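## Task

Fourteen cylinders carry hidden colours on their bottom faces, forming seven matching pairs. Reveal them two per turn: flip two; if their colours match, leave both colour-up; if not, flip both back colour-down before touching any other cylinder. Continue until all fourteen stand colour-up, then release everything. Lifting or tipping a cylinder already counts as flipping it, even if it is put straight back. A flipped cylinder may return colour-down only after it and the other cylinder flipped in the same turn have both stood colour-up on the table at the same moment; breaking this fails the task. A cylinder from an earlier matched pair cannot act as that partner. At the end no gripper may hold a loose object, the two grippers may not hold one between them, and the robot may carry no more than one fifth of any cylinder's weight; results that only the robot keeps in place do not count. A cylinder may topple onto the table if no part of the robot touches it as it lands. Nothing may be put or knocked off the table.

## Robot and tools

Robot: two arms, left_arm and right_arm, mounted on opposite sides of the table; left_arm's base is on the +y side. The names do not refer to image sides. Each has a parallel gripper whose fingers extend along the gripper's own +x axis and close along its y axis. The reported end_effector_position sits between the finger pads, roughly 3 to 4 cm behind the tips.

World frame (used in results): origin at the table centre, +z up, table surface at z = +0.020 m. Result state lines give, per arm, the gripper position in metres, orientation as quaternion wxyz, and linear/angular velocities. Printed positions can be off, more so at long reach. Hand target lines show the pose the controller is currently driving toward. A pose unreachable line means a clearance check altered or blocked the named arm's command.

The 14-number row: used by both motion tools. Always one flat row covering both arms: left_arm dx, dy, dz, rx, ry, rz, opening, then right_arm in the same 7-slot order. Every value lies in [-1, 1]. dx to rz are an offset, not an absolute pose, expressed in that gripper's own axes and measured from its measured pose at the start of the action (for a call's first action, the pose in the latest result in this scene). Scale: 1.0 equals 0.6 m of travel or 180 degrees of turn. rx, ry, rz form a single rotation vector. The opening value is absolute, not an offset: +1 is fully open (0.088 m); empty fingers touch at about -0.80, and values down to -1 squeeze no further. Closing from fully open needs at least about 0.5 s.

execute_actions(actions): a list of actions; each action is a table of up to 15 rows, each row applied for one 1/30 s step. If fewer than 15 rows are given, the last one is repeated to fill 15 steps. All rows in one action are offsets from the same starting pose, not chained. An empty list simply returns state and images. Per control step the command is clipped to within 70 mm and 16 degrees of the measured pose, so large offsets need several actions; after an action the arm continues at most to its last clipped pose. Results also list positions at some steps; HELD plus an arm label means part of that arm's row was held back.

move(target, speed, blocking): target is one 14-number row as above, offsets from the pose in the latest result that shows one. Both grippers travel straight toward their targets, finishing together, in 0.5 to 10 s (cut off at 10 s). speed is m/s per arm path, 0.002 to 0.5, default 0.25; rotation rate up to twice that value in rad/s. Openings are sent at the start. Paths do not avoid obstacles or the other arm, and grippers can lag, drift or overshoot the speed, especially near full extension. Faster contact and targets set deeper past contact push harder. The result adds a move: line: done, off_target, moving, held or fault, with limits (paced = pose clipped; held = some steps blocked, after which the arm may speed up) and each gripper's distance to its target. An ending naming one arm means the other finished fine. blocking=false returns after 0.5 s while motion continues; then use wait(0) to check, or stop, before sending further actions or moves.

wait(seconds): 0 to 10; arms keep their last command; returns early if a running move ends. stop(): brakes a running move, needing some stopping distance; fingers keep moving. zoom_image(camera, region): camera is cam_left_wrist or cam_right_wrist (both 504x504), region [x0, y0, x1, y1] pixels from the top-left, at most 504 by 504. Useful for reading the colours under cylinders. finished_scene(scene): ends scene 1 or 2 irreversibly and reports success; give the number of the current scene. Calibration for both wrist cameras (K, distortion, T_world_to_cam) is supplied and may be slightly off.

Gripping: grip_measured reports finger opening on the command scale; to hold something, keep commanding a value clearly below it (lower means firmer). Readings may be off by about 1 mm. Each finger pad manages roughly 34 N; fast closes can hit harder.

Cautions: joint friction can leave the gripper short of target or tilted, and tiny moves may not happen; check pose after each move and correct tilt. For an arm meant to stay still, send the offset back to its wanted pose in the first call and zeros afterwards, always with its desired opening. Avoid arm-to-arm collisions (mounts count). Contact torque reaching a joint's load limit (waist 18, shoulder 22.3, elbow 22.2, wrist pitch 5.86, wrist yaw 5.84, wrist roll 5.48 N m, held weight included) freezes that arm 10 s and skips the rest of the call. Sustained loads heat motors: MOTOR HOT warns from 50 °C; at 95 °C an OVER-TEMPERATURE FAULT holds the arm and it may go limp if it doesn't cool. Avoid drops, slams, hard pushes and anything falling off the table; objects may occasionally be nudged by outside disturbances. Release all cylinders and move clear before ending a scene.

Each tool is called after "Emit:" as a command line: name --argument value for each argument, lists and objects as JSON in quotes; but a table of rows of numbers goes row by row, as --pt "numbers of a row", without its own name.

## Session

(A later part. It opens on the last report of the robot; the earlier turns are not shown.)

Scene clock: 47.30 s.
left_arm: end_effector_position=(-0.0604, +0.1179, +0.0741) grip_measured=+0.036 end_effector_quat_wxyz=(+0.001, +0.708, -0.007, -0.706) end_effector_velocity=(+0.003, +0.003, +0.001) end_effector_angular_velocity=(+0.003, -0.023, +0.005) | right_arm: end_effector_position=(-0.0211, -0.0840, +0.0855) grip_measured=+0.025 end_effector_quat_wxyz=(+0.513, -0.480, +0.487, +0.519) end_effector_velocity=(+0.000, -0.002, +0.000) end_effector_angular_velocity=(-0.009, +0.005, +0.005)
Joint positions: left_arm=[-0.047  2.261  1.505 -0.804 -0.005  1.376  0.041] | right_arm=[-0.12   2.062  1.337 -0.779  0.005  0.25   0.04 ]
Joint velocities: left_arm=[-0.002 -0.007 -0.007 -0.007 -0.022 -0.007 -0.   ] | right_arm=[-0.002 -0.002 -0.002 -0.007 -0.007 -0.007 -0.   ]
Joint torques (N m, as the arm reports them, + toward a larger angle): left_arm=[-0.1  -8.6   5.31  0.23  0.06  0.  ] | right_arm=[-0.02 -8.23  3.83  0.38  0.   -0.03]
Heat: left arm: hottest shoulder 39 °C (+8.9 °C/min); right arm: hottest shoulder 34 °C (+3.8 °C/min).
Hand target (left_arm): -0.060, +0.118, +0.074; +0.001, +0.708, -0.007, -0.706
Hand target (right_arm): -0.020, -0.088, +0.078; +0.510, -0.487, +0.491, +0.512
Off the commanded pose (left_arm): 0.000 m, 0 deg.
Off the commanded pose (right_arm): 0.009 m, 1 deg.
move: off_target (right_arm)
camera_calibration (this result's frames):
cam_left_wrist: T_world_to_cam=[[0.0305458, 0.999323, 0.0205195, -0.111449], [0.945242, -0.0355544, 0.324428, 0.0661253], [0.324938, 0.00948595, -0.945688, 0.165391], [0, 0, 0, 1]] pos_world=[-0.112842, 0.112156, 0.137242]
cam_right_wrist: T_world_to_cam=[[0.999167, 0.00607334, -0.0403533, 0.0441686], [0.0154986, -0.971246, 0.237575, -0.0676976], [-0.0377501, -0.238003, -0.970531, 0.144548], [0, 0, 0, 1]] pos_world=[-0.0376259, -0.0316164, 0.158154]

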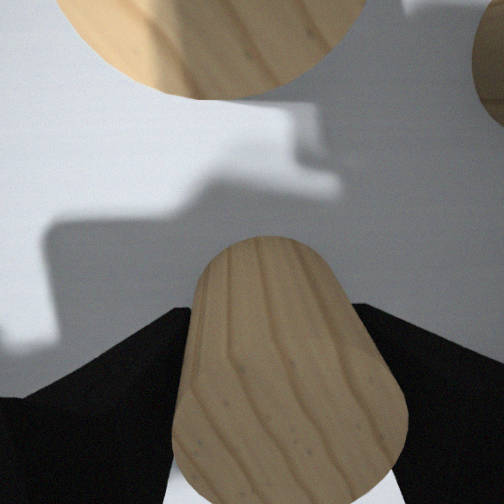

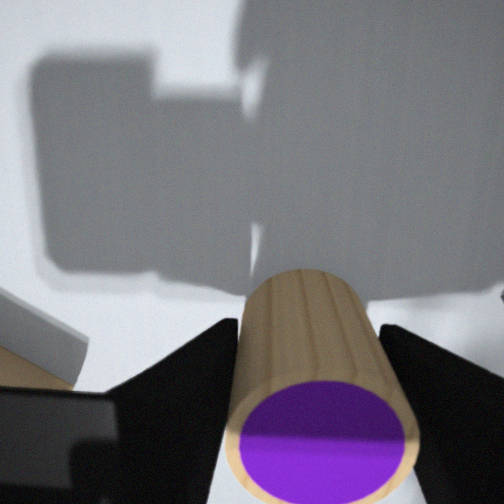

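Need ~7 mm lower, with tilt correction.

Emit:
move --target '[-0.12,0,0,0,0,0,-0.3,0.026,0,0,0,0.015,0,-0.3]' --speed 0.08

Emit:
execute_actions --actions '[[[0,0,0,0,0,0,-0.3,0,0,0,0,0,0,0.6]]]'

Emit:
move --target '[0,0,0,0,0,0,-0.3,-0.12,0,0,0,0,0,0.6]' --speed 0.15

Scene clock: 50.43 s.
left_arm: end_effector_position=(-0.0595, +0.1218, +0.1376) grip_measured=+0.035 end_effector_quat_wxyz=(-0.007, +0.710, +0.000, -0.704) end_effector_velocity=(+0.000, +0.001, +0.002) end_effector_angular_velocity=(+0.001, -0.008, -0.010) | right_arm: end_effector_position=(-0.0207, -0.0854, +0.0788) grip_measured=+0.025 end_effector_quat_wxyz=(+0.506, -0.489, +0.496, +0.509) end_effector_velocity=(-0.000, +0.000, -0.001) end_effector_angular_velocity=(+0.001, +0.008, -0.010)
Joint positions: left_arm=[-0.047  2.165  1.618 -1.035 -0.005  1.376  0.041] | right_arm=[-0.123  2.095  1.359 -0.804 -0.003  0.25   0.04 ]
Joint velocities: left_arm=[-0.002 -0.002  0.002 -0.007 -0.007  0.007  0.001] | right_arm=[-0.002  0.002 -0.002  0.007 -0.007  0.007 -0.   ]
Joint torques (N m, as the arm reports them, + toward a larger angle): left_arm=[-0.3  -9.95  6.95 -0.04  0.02 -0.06] | right_arm=[-0.06 -6.5   6.32  0.96 -0.14 -0.14]
Heat: left arm: hottest shoulder 40 °C (+9.5 °C/min); right arm: hottest shoulder 35 °C (+4.8 °C/min).
Hand target (left_arm): -0.061, +0.119, +0.146; +0.001, +0.708, -0.007, -0.706
Hand target (right_arm): -0.021, -0.083, +0.070; +0.502, -0.493, +0.499, +0.507
Off the commanded pose (left_arm): 0.009 m, 1 deg.
Off the commanded pose (right_arm): 0.009 m, 1 deg.
move: off_target (left_arm, right_arm)
camera_calibration (this result's frames):
cam_left_wrist: T_world_to_cam=[[0.0304052, 0.998642, 0.0423027, -0.119604], [0.943782, -0.042621, 0.32781, 0.0452186], [0.329168, 0.0299574, -0.943796, 0.222611], [0, 0, 0, 1]] pos_world=[-0.112316, 0.1147, 0.200336]
cam_right_wrist: T_world_to_cam=[[0.99924, 0.00195449, -0.0389368, 0.0430233], [0.012489, -0.962157, 0.272209, -0.069464], [-0.0369313, -0.272489, -0.96145, 0.134099], [0, 0, 0, 1]] pos_world=[-0.0371706, -0.0303788, 0.149514]

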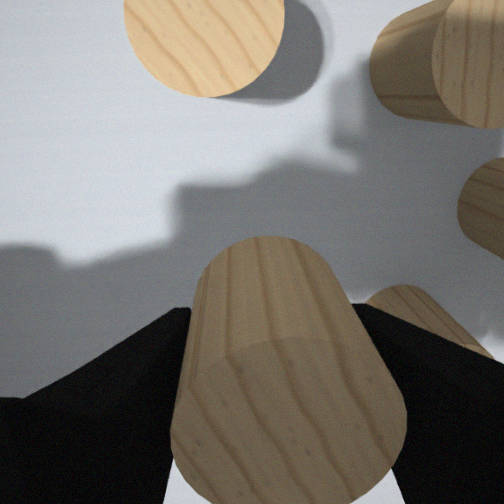

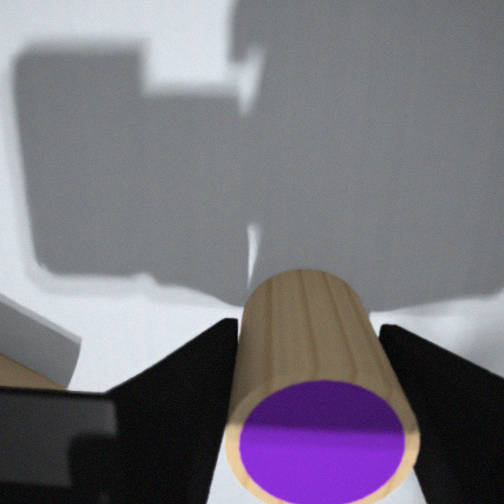

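Scene clock: 50.93 s.
left_arm: end_effector_position=(-0.0595, +0.1218, +0.1376) grip_measured=+0.034 end_effector_quat_wxyz=(-0.007, +0.710, +0.000, -0.704) end_effector_velocity=(+0.001, +0.002, +0.000) end_effector_angular_velocity=(+0.006, -0.009, +0.005) | right_arm: end_effector_position=(-0.0208, -0.0850, +0.0788) grip_measured=+0.592 end_effector_quat_wxyz=(+0.506, -0.489, +0.496, +0.509) end_effector_velocity=(+0.000, -0.001, -0.000) end_effector_angular_velocity=(-0.009, +0.005, +0.020)
Joint positions: left_arm=[-0.047  2.165  1.618 -1.035 -0.005  1.376  0.041] | right_arm=[-0.123  2.095  1.359 -0.802 -0.003  0.25   0.068]
Joint velocities: left_arm=[-0.002 -0.002 -0.002 -0.007 -0.007 -0.007 -0.   ] | right_arm=[-0.002  0.002  0.002 -0.007 -0.007 -0.022  0.003]
Joint torques (N m, as the arm reports them, + toward a larger angle): left_arm=[-0.01 -8.53  5.76  0.17  0.06  0.03] | right_arm=[ 0.06 -9.48  5.03  0.04  0.01 -0.01]
Heat: left arm: hottest shoulder 40 °C (+9.4 °C/min); right arm: hottest shoulder 35 °C (+4.7 °C/min).
Hand target (left_arm): -0.060, +0.122, +0.138; -0.007, +0.710, +0.000, -0.704
Hand target (right_arm): -0.021, -0.085, +0.079; +0.506, -0.489, +0.496, +0.509
Off the commanded pose (left_arm): 0.000 m, 0 deg.
Off the commanded pose (right_arm): 0.000 m, 0 deg.
Step readings (end_effector_position):
0: left_arm (-0.0595, +0.1218, +0.1376) | right_arm (-0.0207, -0.0854, +0.0788)
1: left_arm (-0.0595, +0.1218, +0.1376) | right_arm (-0.0207, -0.0855, +0.0788)
2: left_arm (-0.0595, +0.1218, +0.1376) | right_arm (-0.0207, -0.0854, +0.0788)
4: left_arm (-0.0595, +0.1218, +0.1376) | right_arm (-0.0210, -0.0847, +0.0787)
8: left_arm (-0.0595, +0.1218, +0.1376) | right_arm (-0.0208, -0.0849, +0.0788)
15: end_effector_position above
camera_calibration (this result's frames):
cam_left_wrist: T_world_to_cam=[[0.0304052, 0.998642, 0.0423027, -0.119604], [0.943782, -0.042621, 0.32781, 0.0452186], [0.329168, 0.0299574, -0.943796, 0.222611], [0, 0, 0, 1]] pos_world=[-0.112316, 0.1147, 0.200336]
cam_right_wrist: T_world_to_cam=[[0.999222, 0.00202695, -0.0393963, 0.043166], [0.0126147, -0.962659, 0.270423, -0.0689773], [-0.0373771, -0.270709, -0.961935, 0.134399], [0, 0, 0, 1]] pos_world=[-0.0372388, -0.0301062, 0.149636]

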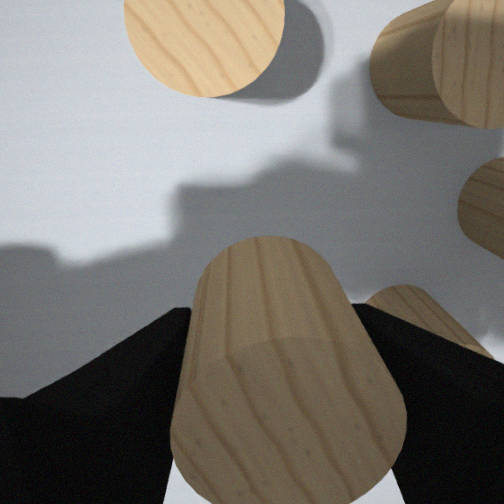

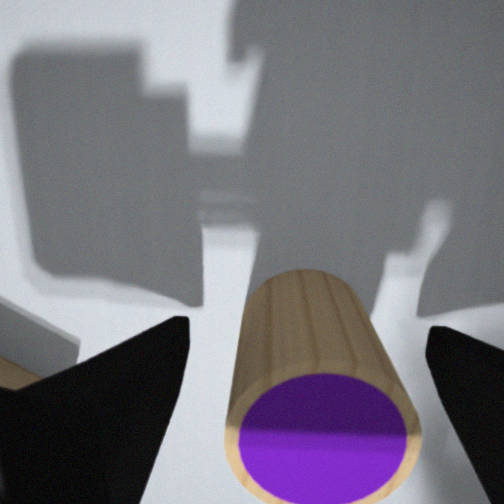

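Scene clock: 51.87 s.
left_arm: end_effector_position=(-0.0595, +0.1218, +0.1376) grip_measured=+0.034 end_effector_quat_wxyz=(-0.007, +0.710, +0.000, -0.704) end_effector_velocity=(+0.001, +0.005, +0.000) end_effector_angular_velocity=(+0.020, -0.012, +0.005) | right_arm: end_effector_position=(-0.0196, -0.0900, +0.1449) grip_measured=+0.600 end_effector_quat_wxyz=(+0.503, -0.494, +0.499, +0.504) end_effector_velocity=(-0.003, +0.001, +0.004) end_effector_angular_velocity=(+0.002, +0.023, +0.005)
Joint positions: left_arm=[-0.047  2.165  1.618 -1.035 -0.005  1.376  0.041] | right_arm=[-0.123  1.996  1.492 -1.051 -0.003  0.25   0.068]
Joint velocities: left_arm=[-0.002 -0.002 -0.002 -0.022 -0.007 -0.007 -0.   ] | right_arm=[-0.002 -0.002  0.012 -0.007 -0.022 -0.007 -0.   ]
Joint torques (N m, as the arm reports them, + toward a larger angle): left_arm=[-0.1  -8.56  5.67  0.16  0.05  0.02] | right_arm=[ -0.03 -10.19   6.95  -0.05   0.01  -0.04]
Heat: left arm: hottest shoulder 40 °C (+9.3 °C/min); right arm: hottest shoulder 35 °C (+4.6 °C/min).
Hand target (left_arm): -0.060, +0.122, +0.138; -0.007, +0.710, +0.000, -0.704
Hand target (right_arm): -0.020, -0.087, +0.151; +0.506, -0.489, +0.496, +0.509
Off the commanded pose (left_arm): 0.000 m, 0 deg.
Off the commanded pose (right_arm): 0.006 m, 1 deg.
move: done
camera_calibration (this result's frames):
cam_left_wrist: T_world_to_cam=[[0.0304052, 0.998642, 0.0423027, -0.119604], [0.943782, -0.042621, 0.32781, 0.0452186], [0.329168, 0.0299574, -0.943796, 0.222611], [0, 0, 0, 1]] pos_world=[-0.112316, 0.1147, 0.200336]
cam_right_wrist: T_world_to_cam=[[0.999371, 0.00143156, -0.0354399, 0.0439136], [0.0115061, -0.958234, 0.285753, -0.093505], [-0.0335506, -0.285981, -0.957648, 0.194795], [0, 0, 0, 1]] pos_world=[-0.0362746, -0.0339549, 0.21482]

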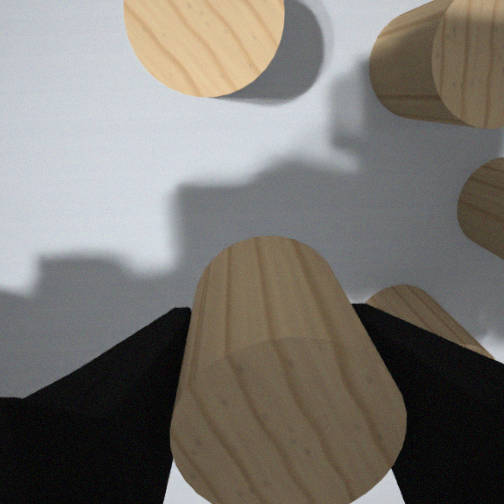

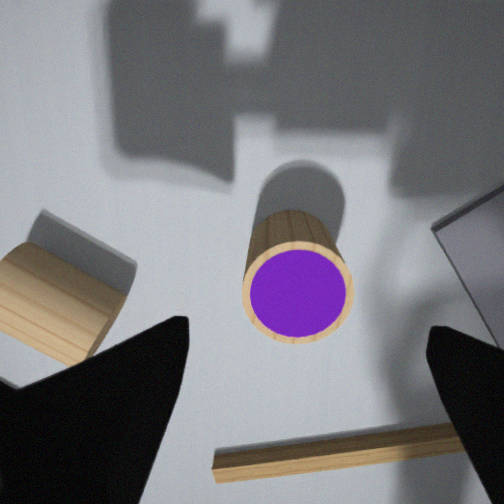

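Emit:
move --target '[-0.235,0.166,-0.123,0,0,0.503,-0.3,-0.2,-0.056,-0.008,0,-0.492,0,1]' --speed 0.3

Scene clock: 59.23 s.
left_arm: end_effector_position=(+0.0108, +0.0214, +0.2810) grip_measured=+0.033 end_effector_quat_wxyz=(+0.494, +0.499, -0.506, -0.500) end_effector_velocity=(-0.000, +0.000, -0.001) end_effector_angular_velocity=(-0.003, -0.007, +0.005) | right_arm: end_effector_position=(+0.0140, -0.0955, +0.2732) grip_measured=+1.000 end_effector_quat_wxyz=(+0.706, +0.013, +0.007, +0.708) end_effector_velocity=(+0.002, -0.000, -0.004) end_effector_angular_velocity=(-0.007, -0.024, -0.010)
Joint positions: left_arm=[ 0.131  1.9    0.854  1.047 -0.013  1.581  0.041] | right_arm=[-0.098  1.372  0.361  1.02   0.267  0.025  0.088]
Joint velocities: left_arm=[-0.002  0.002 -0.002  0.007 -0.007  0.007 -0.   ] | right_arm=[-0.002  0.007 -0.007  0.007  0.007 -0.022  0.   ]
Joint torques (N m, as the arm reports them, + toward a larger angle): left_arm=[ 0.17 -6.29  5.96  2.1   0.2   0.04] | right_arm=[-0.19 -3.53  3.99  1.95 -0.09 -0.16]
Heat: left arm: hottest shoulder 41 °C (+9.1 °C/min); right arm: hottest shoulder 36 °C (+5.1 °C/min).
Hand target (left_arm): +0.011, +0.021, +0.279; +0.493, +0.499, -0.508, -0.500
Hand target (right_arm): +0.015, -0.097, +0.265; +0.706, +0.002, +0.009, +0.708
Off the commanded pose (left_arm): 0.003 m, 0 deg.
Off the commanded pose (right_arm): 0.009 m, 2 deg.
move: off_target (right_arm)
camera_calibration (this result's frames):
cam_left_wrist: T_world_to_cam=[[0.0325399, 0.0314187, -0.998976, 0.285734], [0.950249, 0.308826, 0.0406656, 0.000636292], [0.309787, -0.9506, -0.0198064, 0.0993546], [0, 0, 0, 1]] pos_world=[-0.0406812, 0.0852726, 0.287384]
cam_right_wrist: T_world_to_cam=[[0.999237, 0.0319715, -0.0224183, 0.0142332], [-0.0121156, -0.291936, -0.956361, 0.267455], [-0.037121, 0.955903, -0.291326, 0.253793], [0, 0, 0, 1]] pos_world=[-0.00156091, -0.164977, 0.33004]

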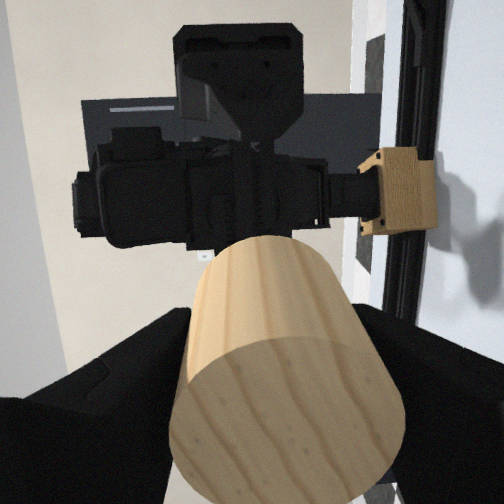

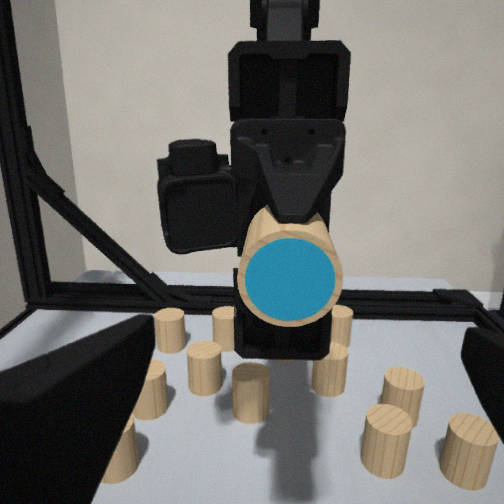

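Emit:
move --target '[0,0,0,0,0,0,-0.3,0.131,0.004,0.005,0,0,0,1]' --speed 0.1

Emit:
execute_actions --actions '[[[0,0,0,0,0,0,-0.3,0,0,0,0,0,0,-0.3]],[[0,0,0,0,0,0,-0.3,0,0,0,0,0,0,-0.3]],[[0,0,0,0,0,0,0.5,0,0,0,0,0,0,-0.3]]]'

Emit:
move --target '[-0.1,0,0,0,0,0,1,-0.1,0,0,-0.008,0,0,-0.3]' --speed 0.15

Emit:
move --target '[0,0,0,0,0,0,1,0.06,-0.047,-0.205,0,0.505,0,-0.3]' --speed 0.3

Scene clock: 64.50 s.
left_arm: end_effector_position=(+0.0109, +0.0214, +0.2804) grip_measured=+0.033 end_effector_quat_wxyz=(+0.494, +0.500, -0.506, -0.501) end_effector_velocity=(+0.002, +0.001, -0.001) end_effector_angular_velocity=(+0.007, +0.007, +0.010) | right_arm: end_effector_position=(+0.0113, -0.0204, +0.2781) grip_measured=+1.000 end_effector_quat_wxyz=(+0.706, +0.014, +0.005, +0.708) end_effector_velocity=(+0.002, +0.001, -0.001) end_effector_angular_velocity=(+0.002, -0.022, -0.000)
Joint positions: left_arm=[ 0.131  1.901  0.854  1.047 -0.013  1.581  0.041] | right_arm=[-0.158  1.653  0.641  1.025  0.208  0.025  0.088]
Joint velocities: left_arm=[ 0.002 -0.002 -0.002 -0.007 -0.007 -0.007 -0.   ] | right_arm=[-0.007  0.007  0.002  0.007 -0.007 -0.022  0.   ]
Joint torques (N m, as the arm reports them, + toward a larger angle): left_arm=[-0.06 -7.2   5.8   1.7  -0.02 -0.05] | right_arm=[-0.25 -5.72  6.98  1.64 -0.06  0.01]
Heat: left arm: hottest shoulder 41 °C (+8.1 °C/min); right arm: hottest shoulder 36 °C (+5.0 °C/min).
Hand target (left_arm): +0.011, +0.021, +0.281; +0.494, +0.499, -0.506, -0.501
Hand target (right_arm): +0.011, -0.017, +0.277; +0.706, +0.013, +0.007, +0.708
Off the commanded pose (left_arm): 0.001 m, 0 deg.
Off the commanded pose (right_arm): 0.004 m, 0 deg.
move: done
camera_calibration (this result's frames):
cam_left_wrist: T_world_to_cam=[[0.0325694, 0.0325616, -0.998939, 0.285082], [0.950248, 0.308779, 0.0410469, 0.000433005], [0.309788, -0.950576, -0.0208848, 0.0995926], [0, 0, 0, 1]] pos_world=[-0.040549, 0.0852539, 0.286841]
cam_right_wrist: T_world_to_cam=[[0.999252, 0.0316687, -0.0221804, 0.0145751], [-0.0121183, -0.288237, -0.957482, 0.294484], [-0.0367155, 0.957035, -0.287637, 0.18234], [0, 0, 0, 1]] pos_world=[-0.00430085, -0.0900859, 0.334735]

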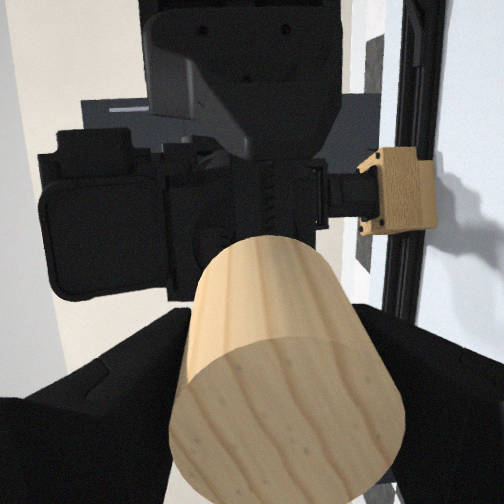

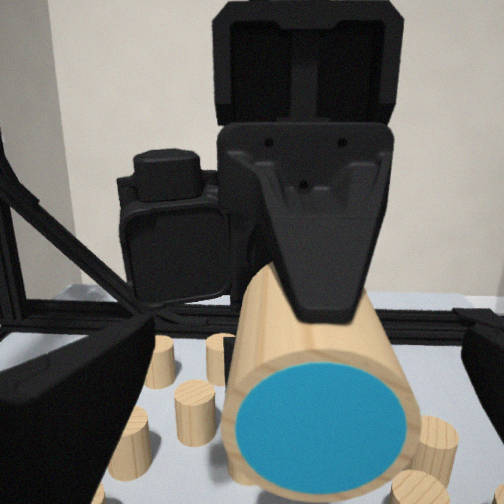

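Scene clock: 66.00 s.
left_arm: end_effector_position=(+0.0110, +0.0213, +0.2803) grip_measured=+0.493 end_effector_quat_wxyz=(+0.494, +0.500, -0.506, -0.501) end_effector_velocity=(-0.000, +0.001, -0.005) end_effector_angular_velocity=(+0.022, +0.021, +0.015) | right_arm: end_effector_position=(+0.0111, -0.0204, +0.2781) grip_measured=+0.027 end_effector_quat_wxyz=(+0.706, +0.014, +0.005, +0.708) end_effector_velocity=(-0.000, -0.000, -0.004) end_effector_angular_velocity=(-0.012, +0.005, +0.005)
Joint positions: left_arm=[ 0.131  1.902  0.854  1.048 -0.013  1.581  0.063] | right_arm=[-0.158  1.653  0.641  1.025  0.207  0.025  0.04 ]
Joint velocities: left_arm=[-0.007 -0.002 -0.002 -0.022 -0.022 -0.022  0.003] | right_arm=[-0.002  0.002 -0.002 -0.007 -0.007  0.007 -0.   ]
Joint torques (N m, as the arm reports them, + toward a larger angle): left_arm=[-0.04 -7.12  5.86  1.73  0.   -0.02] | right_arm=[ 0.07 -6.86  5.63  1.83  0.01  0.  ]
Heat: left arm: hottest shoulder 41 °C (+8.0 °C/min); right arm: hottest shoulder 36 °C (+5.0 °C/min).
Hand target (left_arm): +0.011, +0.021, +0.280; +0.494, +0.500, -0.506, -0.501
Hand target (right_arm): +0.011, -0.020, +0.278; +0.706, +0.014, +0.005, +0.708
Off the commanded pose (left_arm): 0.000 m, 0 deg.
Off the commanded pose (right_arm): 0.000 m, 0 deg.
Step readings (end_effector_position; steps 1 to 15: 1st action; 16 to 30: 2nd action; 31 to 45: 3rd action):
0: left_arm (+0.0109, +0.0214, +0.2804) | right_arm (+0.0113, -0.0204, +0.2781)
1: left_arm (+0.0109, +0.0214, +0.2804) | right_arm (+0.0113, -0.0204, +0.2781)
2: left_arm (+0.0109, +0.0214, +0.2804) | right_arm (+0.0114, -0.0204, +0.2781)
4: left_arm (+0.0109, +0.0214, +0.2804) | right_arm (+0.0113, -0.0204, +0.2781)
8: left_arm (+0.0109, +0.0214, +0.2804) | right_arm (+0.0113, -0.0204, +0.2781)
15: left_arm (+0.0110, +0.0213, +0.2802) | right_arm (+0.0111, -0.0204, +0.2781)
16: left_arm (+0.0110, +0.0213, +0.2802) | right_arm (+0.0111, -0.0204, +0.2781)
17: left_arm (+0.0110, +0.0213, +0.2802) | right_arm (+0.0111, -0.0204, +0.2781)
19: left_arm (+0.0110, +0.0213, +0.2802) | right_arm (+0.0111, -0.0204, +0.2781)
23: left_arm (+0.0110, +0.0213, +0.2802) | right_arm (+0.0111, -0.0204, +0.2781)
30: left_arm (+0.0110, +0.0213, +0.2802) | right_arm (+0.0111, -0.0204, +0.2781)
31: left_arm (+0.0110, +0.0213, +0.2802) | right_arm (+0.0111, -0.0204, +0.2781)
32: left_arm (+0.0110, +0.0213, +0.2802) | right_arm (+0.0111, -0.0204, +0.2781)
34: left_arm (+0.0110, +0.0213, +0.2803) | right_arm (+0.0111, -0.0204, +0.2781)
38: left_arm (+0.0110, +0.0213, +0.2803) | right_arm (+0.0111, -0.0204, +0.2781)
45: end_effector_position above
camera_calibration (this result's frames):
cam_left_wrist: T_world_to_cam=[[0.0325572, 0.032574, -0.998939, 0.284982], [0.95013, 0.309141, 0.0410471, 0.000384825], [0.31015, -0.950458, -0.0208847, 0.0995413], [0, 0, 0, 1]] pos_world=[-0.0405166, 0.0852078, 0.286742]
cam_right_wrist: T_world_to_cam=[[0.999228, 0.0324311, -0.0221755, 0.0148132], [-0.0118938, -0.288245, -0.957483, 0.294472], [-0.0374442, 0.957007, -0.287637, 0.182361], [0, 0, 0, 1]] pos_world=[-0.00447097, -0.0901213, 0.334735]

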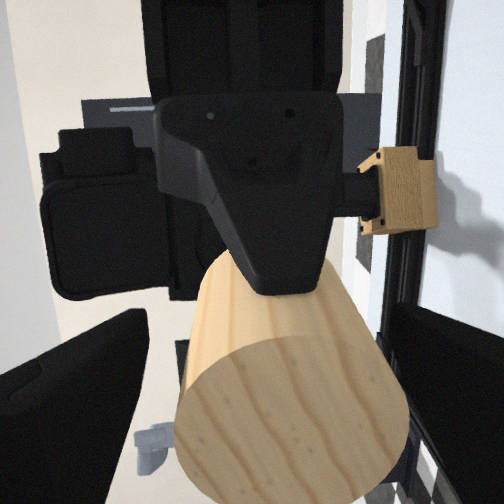

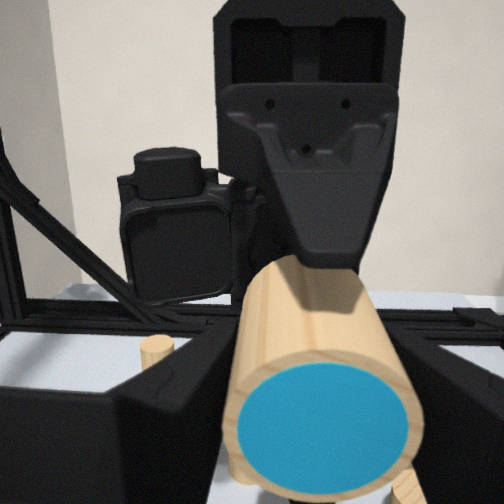

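Scene clock: 66.90 s.
left_arm: end_effector_position=(+0.0120, +0.0790, +0.2773) grip_measured=+1.000 end_effector_quat_wxyz=(+0.491, +0.502, -0.504, -0.503) end_effector_velocity=(+0.000, +0.003, -0.003) end_effector_angular_velocity=(+0.012, +0.007, +0.005) | right_arm: end_effector_position=(+0.0113, -0.0771, +0.2789) grip_measured=+0.026 end_effector_quat_wxyz=(+0.706, +0.009, -0.002, +0.708) end_effector_velocity=(+0.002, -0.002, -0.000) end_effector_angular_velocity=(-0.002, -0.008, -0.000)
Joint positions: left_arm=[ 0.13   1.729  0.609  1.111 -0.013  1.581  0.088] | right_arm=[-0.108  1.438  0.434  1.021  0.257  0.006  0.04 ]
Joint velocities: left_arm=[-0.002 -0.007 -0.012 -0.007 -0.007 -0.007  0.   ] | right_arm=[-0.007 -0.012 -0.007 -0.007 -0.007 -0.007 -0.   ]
Joint torques (N m, as the arm reports them, + toward a larger angle): left_arm=[-0.31 -6.81  4.86  2.03 -0.14 -0.05] | right_arm=[ 0.43 -6.1   4.2   1.72  0.14 -0.18]
Heat: left arm: hottest shoulder 41 °C (+8.0 °C/min); right arm: hottest shoulder 36 °C (+5.0 °C/min).
Hand target (left_arm): +0.011, +0.081, +0.281; +0.494, +0.500, -0.506, -0.501
Hand target (right_arm): +0.011, -0.080, +0.277; +0.706, +0.005, -0.003, +0.708
Off the commanded pose (left_arm): 0.004 m, 1 deg.
Off the commanded pose (right_arm): 0.004 m, 0 deg.
move: done
camera_calibration (this result's frames):
cam_left_wrist: T_world_to_cam=[[0.0328288, 0.0412968, -0.998607, 0.279313], [0.950473, 0.307681, 0.0439704, -0.0189544], [0.309068, -0.950593, -0.0291507, 0.156334], [0, 0, 0, 1]] pos_world=[-0.0394718, 0.142907, 0.284315]
cam_right_wrist: T_world_to_cam=[[0.999459, 0.0325883, -0.00451286, 0.0116112], [0.00496979, -0.285149, -0.95847, 0.279156], [-0.0325218, 0.957929, -0.285157, 0.236139], [0, 0, 0, 1]] pos_world=[-0.00531264, -0.146982, 0.334952]

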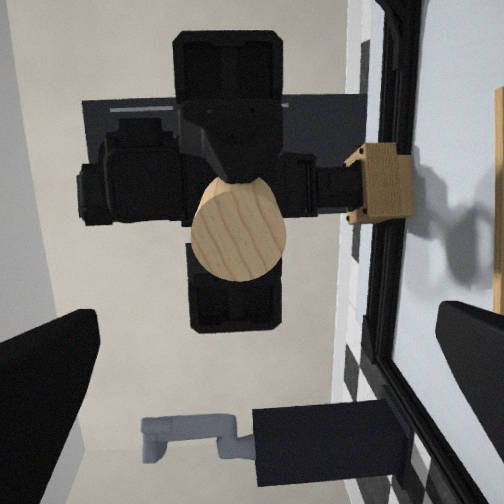

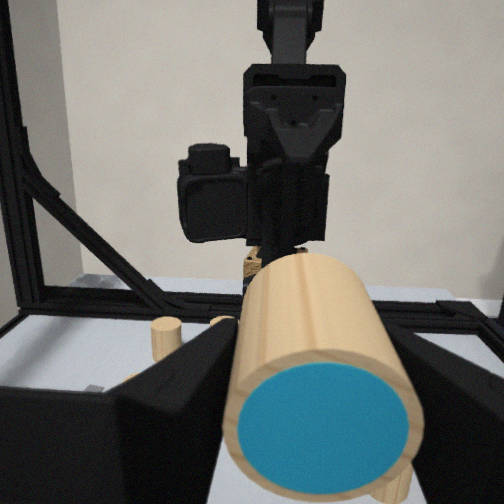

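Scene clock: 70.03 s.
left_arm: end_effector_position=(+0.0114, +0.0870, +0.2683) grip_measured=+1.000 end_effector_quat_wxyz=(+0.485, +0.507, -0.499, -0.509) end_effector_velocity=(+0.002, +0.002, -0.001) end_effector_angular_velocity=(+0.007, +0.006, +0.020) | right_arm: end_effector_position=(+0.0367, -0.0518, +0.1645) grip_measured=+0.025 end_effector_quat_wxyz=(+0.499, -0.503, +0.501, +0.496) end_effector_velocity=(-0.002, -0.004, +0.002) end_effector_angular_velocity=(-0.027, +0.005, +0.010)
Joint positions: left_arm=[ 0.128  1.721  0.572  1.117 -0.013  1.581  0.088] | right_arm=[-0.279  2.113  1.747 -1.215  0.004  0.09   0.04 ]
Joint velocities: left_arm=[-0.002 -0.007 -0.007 -0.007 -0.022 -0.007  0.   ] | right_arm=[ 0.002  0.007  0.017 -0.037 -0.007 -0.007  0.   ]
Joint torques (N m, as the arm reports them, + toward a larger angle): left_arm=[ 0.   -4.75  9.25  1.32  0.   -0.02] | right_arm=[-0.85 -5.52  9.93  1.75 -0.12 -0.21]
Heat: left arm: hottest shoulder 40 °C (+6.2 °C/min); right arm: hottest shoulder 36 °C (+4.1 °C/min).
Hand target (left_arm): +0.012, +0.080, +0.277; +0.492, +0.502, -0.504, -0.503
Hand target (right_arm): +0.039, -0.039, +0.156; +0.501, -0.499, +0.501, +0.499
Off the commanded pose (left_arm): 0.012 m, 1 deg.
Off the commanded pose (right_arm): 0.015 m, 1 deg.
move: off_target (left_arm, right_arm)
camera_calibration (this result's frames):
cam_left_wrist: T_world_to_cam=[[0.033158, 0.0637067, -0.997418, 0.267731], [0.950926, 0.305168, 0.051104, -0.0221793], [0.307636, -0.950165, -0.0504616, 0.169504], [0, 0, 0, 1]] pos_world=[-0.039932, 0.150769, 0.276727]
cam_right_wrist: T_world_to_cam=[[0.999688, 0.00411127, -0.0246376, -0.013361], [0.0115406, -0.950794, 0.309608, -0.0666669], [-0.0221524, -0.309796, -0.950545, 0.223488], [0, 0, 0, 1]] pos_world=[0.019077, 0.0059041, 0.232747]

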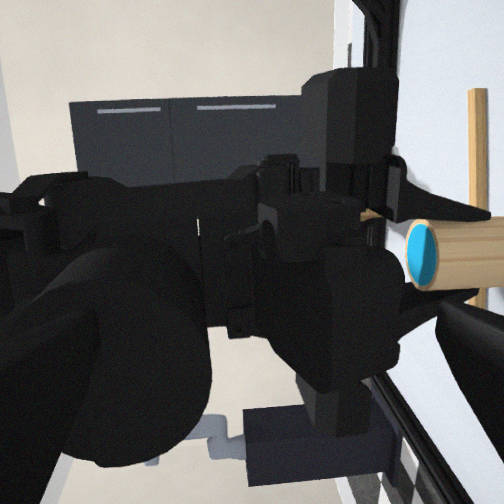

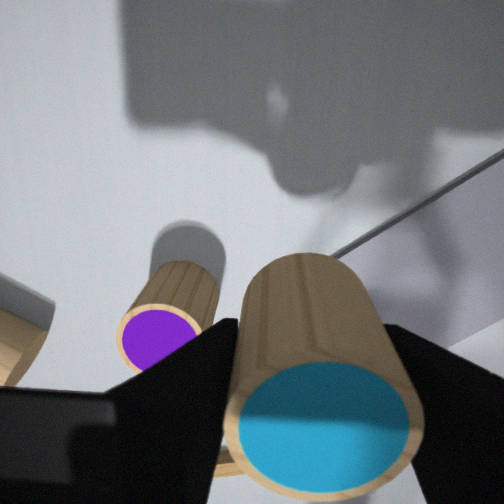

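Arms touching; back the left off.

Emit:
move --target '[-0.2,0.01,0,0,0,0.01,1,0,0,0,0,0,0,-0.3]' --speed 0.15

Emit:
move --target '[0,0,0,0,0,0,1,0.158,0.01,0.035,0,0,0,-0.3]' --speed 0.08

Scene clock: 73.00 s.
left_arm: end_effector_position=(+0.0122, +0.2048, +0.2797) grip_measured=+1.000 end_effector_quat_wxyz=(+0.493, +0.497, -0.508, -0.501) end_effector_velocity=(+0.003, +0.003, -0.003) end_effector_angular_velocity=(+0.017, +0.007, +0.020) | right_arm: end_effector_position=(+0.0367, -0.0512, +0.1645) grip_measured=+0.025 end_effector_quat_wxyz=(+0.499, -0.503, +0.501, +0.497) end_effector_velocity=(-0.002, -0.002, -0.002) end_effector_angular_velocity=(-0.014, +0.021, -0.010)
Joint positions: left_arm=[ 0.116  1.171  0.152  1.022 -0.021  1.581  0.088] | right_arm=[-0.279  2.114  1.749 -1.214  0.004  0.09   0.04 ]
Joint velocities: left_arm=[-0.002 -0.027 -0.007 -0.037 -0.022 -0.007  0.   ] | right_arm=[-0.002  0.002 -0.002 -0.007 -0.022  0.007  0.   ]
Joint torques (N m, as the arm reports them, + toward a larger angle): left_arm=[-0.25 -3.08  5.2   1.59 -0.21 -0.01] | right_arm=[  0.02 -10.41   5.39   0.02   0.01   0.  ]
Heat: left arm: hottest shoulder 40 °C (+6.1 °C/min); right arm: hottest shoulder 36 °C (+4.0 °C/min).
Hand target (left_arm): +0.012, +0.207, +0.278; +0.493, +0.499, -0.507, -0.501
Hand target (right_arm): +0.037, -0.052, +0.164; +0.499, -0.503, +0.502, +0.496
Off the commanded pose (left_arm): 0.003 m, 0 deg.
Off the commanded pose (right_arm): 0.001 m, 0 deg.
move: done
camera_calibration (this result's frames):
cam_left_wrist: T_world_to_cam=[[0.0326467, 0.0289224, -0.999048, 0.279154], [0.952236, 0.302749, 0.0398816, -0.0558444], [0.303614, -0.952631, -0.0176572, 0.273117], [0, 0, 0, 1]] pos_world=[-0.0388588, 0.269013, 0.285938]
cam_right_wrist: T_world_to_cam=[[0.999685, 0.00414881, -0.024767, -0.0132847], [0.0115825, -0.951264, 0.308161, -0.0658805], [-0.0222815, -0.308351, -0.951012, 0.223862], [0, 0, 0, 1]] pos_world=[0.0190315, 0.00641351, 0.232869]

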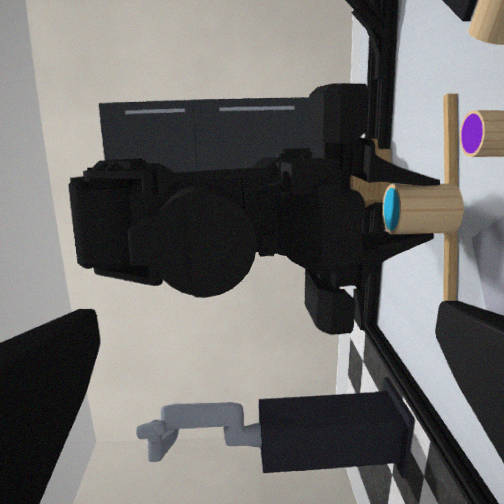

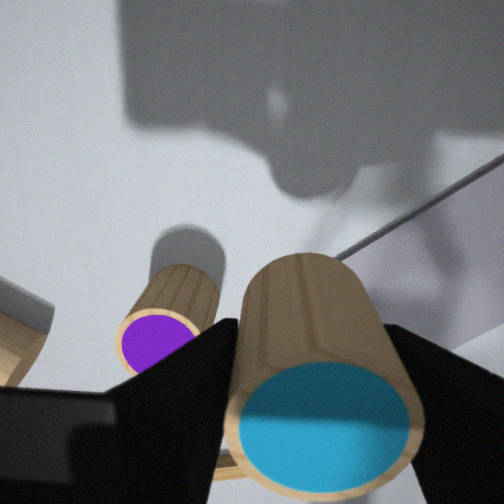

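Scene clock: 74.53 s.
left_arm: end_effector_position=(+0.0122, +0.2048, +0.2794) grip_measured=+1.000 end_effector_quat_wxyz=(+0.493, +0.497, -0.508, -0.502) end_effector_velocity=(+0.000, -0.000, +0.000) end_effector_angular_velocity=(+0.003, +0.022, +0.005) | right_arm: end_effector_position=(+0.0317, -0.0272, +0.0816) grip_measured=+0.025 end_effector_quat_wxyz=(+0.504, -0.497, +0.494, +0.505) end_effector_velocity=(+0.000, -0.001, -0.000) end_effector_angular_velocity=(-0.008, +0.006, +0.005)
Joint positions: left_arm=[ 0.116  1.171  0.151  1.021 -0.021  1.581  0.088] | right_arm=[-0.273  2.271  1.664 -0.947  0.004  0.092  0.04 ]
Joint velocities: left_arm=[-0.002 -0.002  0.002 -0.007 -0.007 -0.022  0.   ] | right_arm=[-0.002  0.002  0.002 -0.007 -0.007 -0.007 -0.   ]
Joint torques (N m, as the arm reports them, + toward a larger angle): left_arm=[-0.08 -2.41  5.98  1.74 -0.01 -0.06] | right_arm=[ 0.33 -8.65  3.98  0.67  0.01  0.16]
Heat: left arm: hottest shoulder 40 °C (+6.0 °C/min); right arm: hottest shoulder 36 °C (+4.0 °C/min).
Hand target (left_arm): +0.012, +0.205, +0.279; +0.493, +0.497, -0.508, -0.502
Hand target (right_arm): +0.031, -0.032, +0.070; +0.499, -0.503, +0.501, +0.497
Off the commanded pose (left_arm): 0.000 m, 0 deg.
Off the commanded pose (right_arm): 0.013 m, 1 deg.
move: off_target (right_arm)
camera_calibration (this result's frames):
cam_left_wrist: T_world_to_cam=[[0.0326776, 0.029684, -0.999025, 0.278755], [0.952234, 0.302718, 0.0401417, -0.0559243], [0.303615, -0.952618, -0.0183741, 0.273374], [0, 0, 0, 1]] pos_world=[-0.0388563, 0.269076, 0.285751]
cam_right_wrist: T_world_to_cam=[[0.999599, 0.00862067, -0.0269726, -0.0101994], [0.0159267, -0.958747, 0.283814, -0.0158194], [-0.0234133, -0.28413, -0.9585, 0.153575], [0, 0, 0, 1]] pos_world=[0.014043, 0.0285564, 0.151416]

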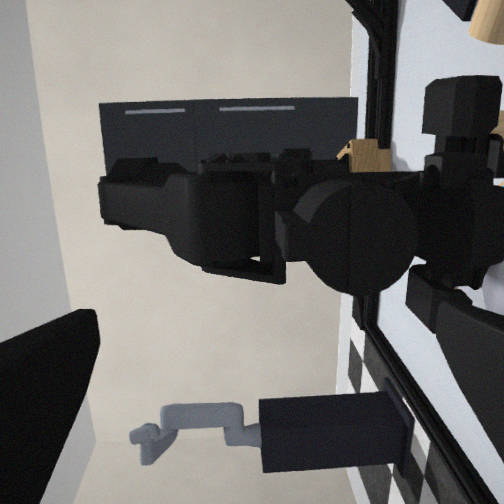

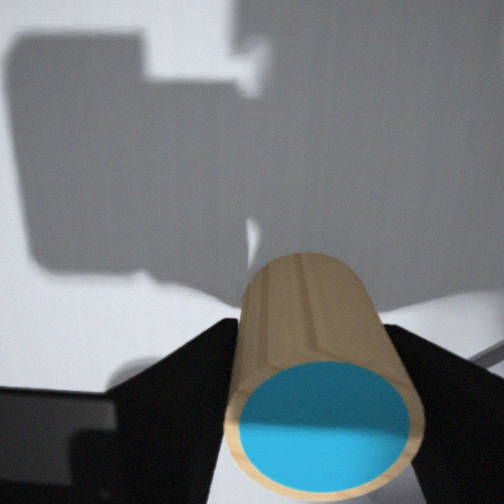

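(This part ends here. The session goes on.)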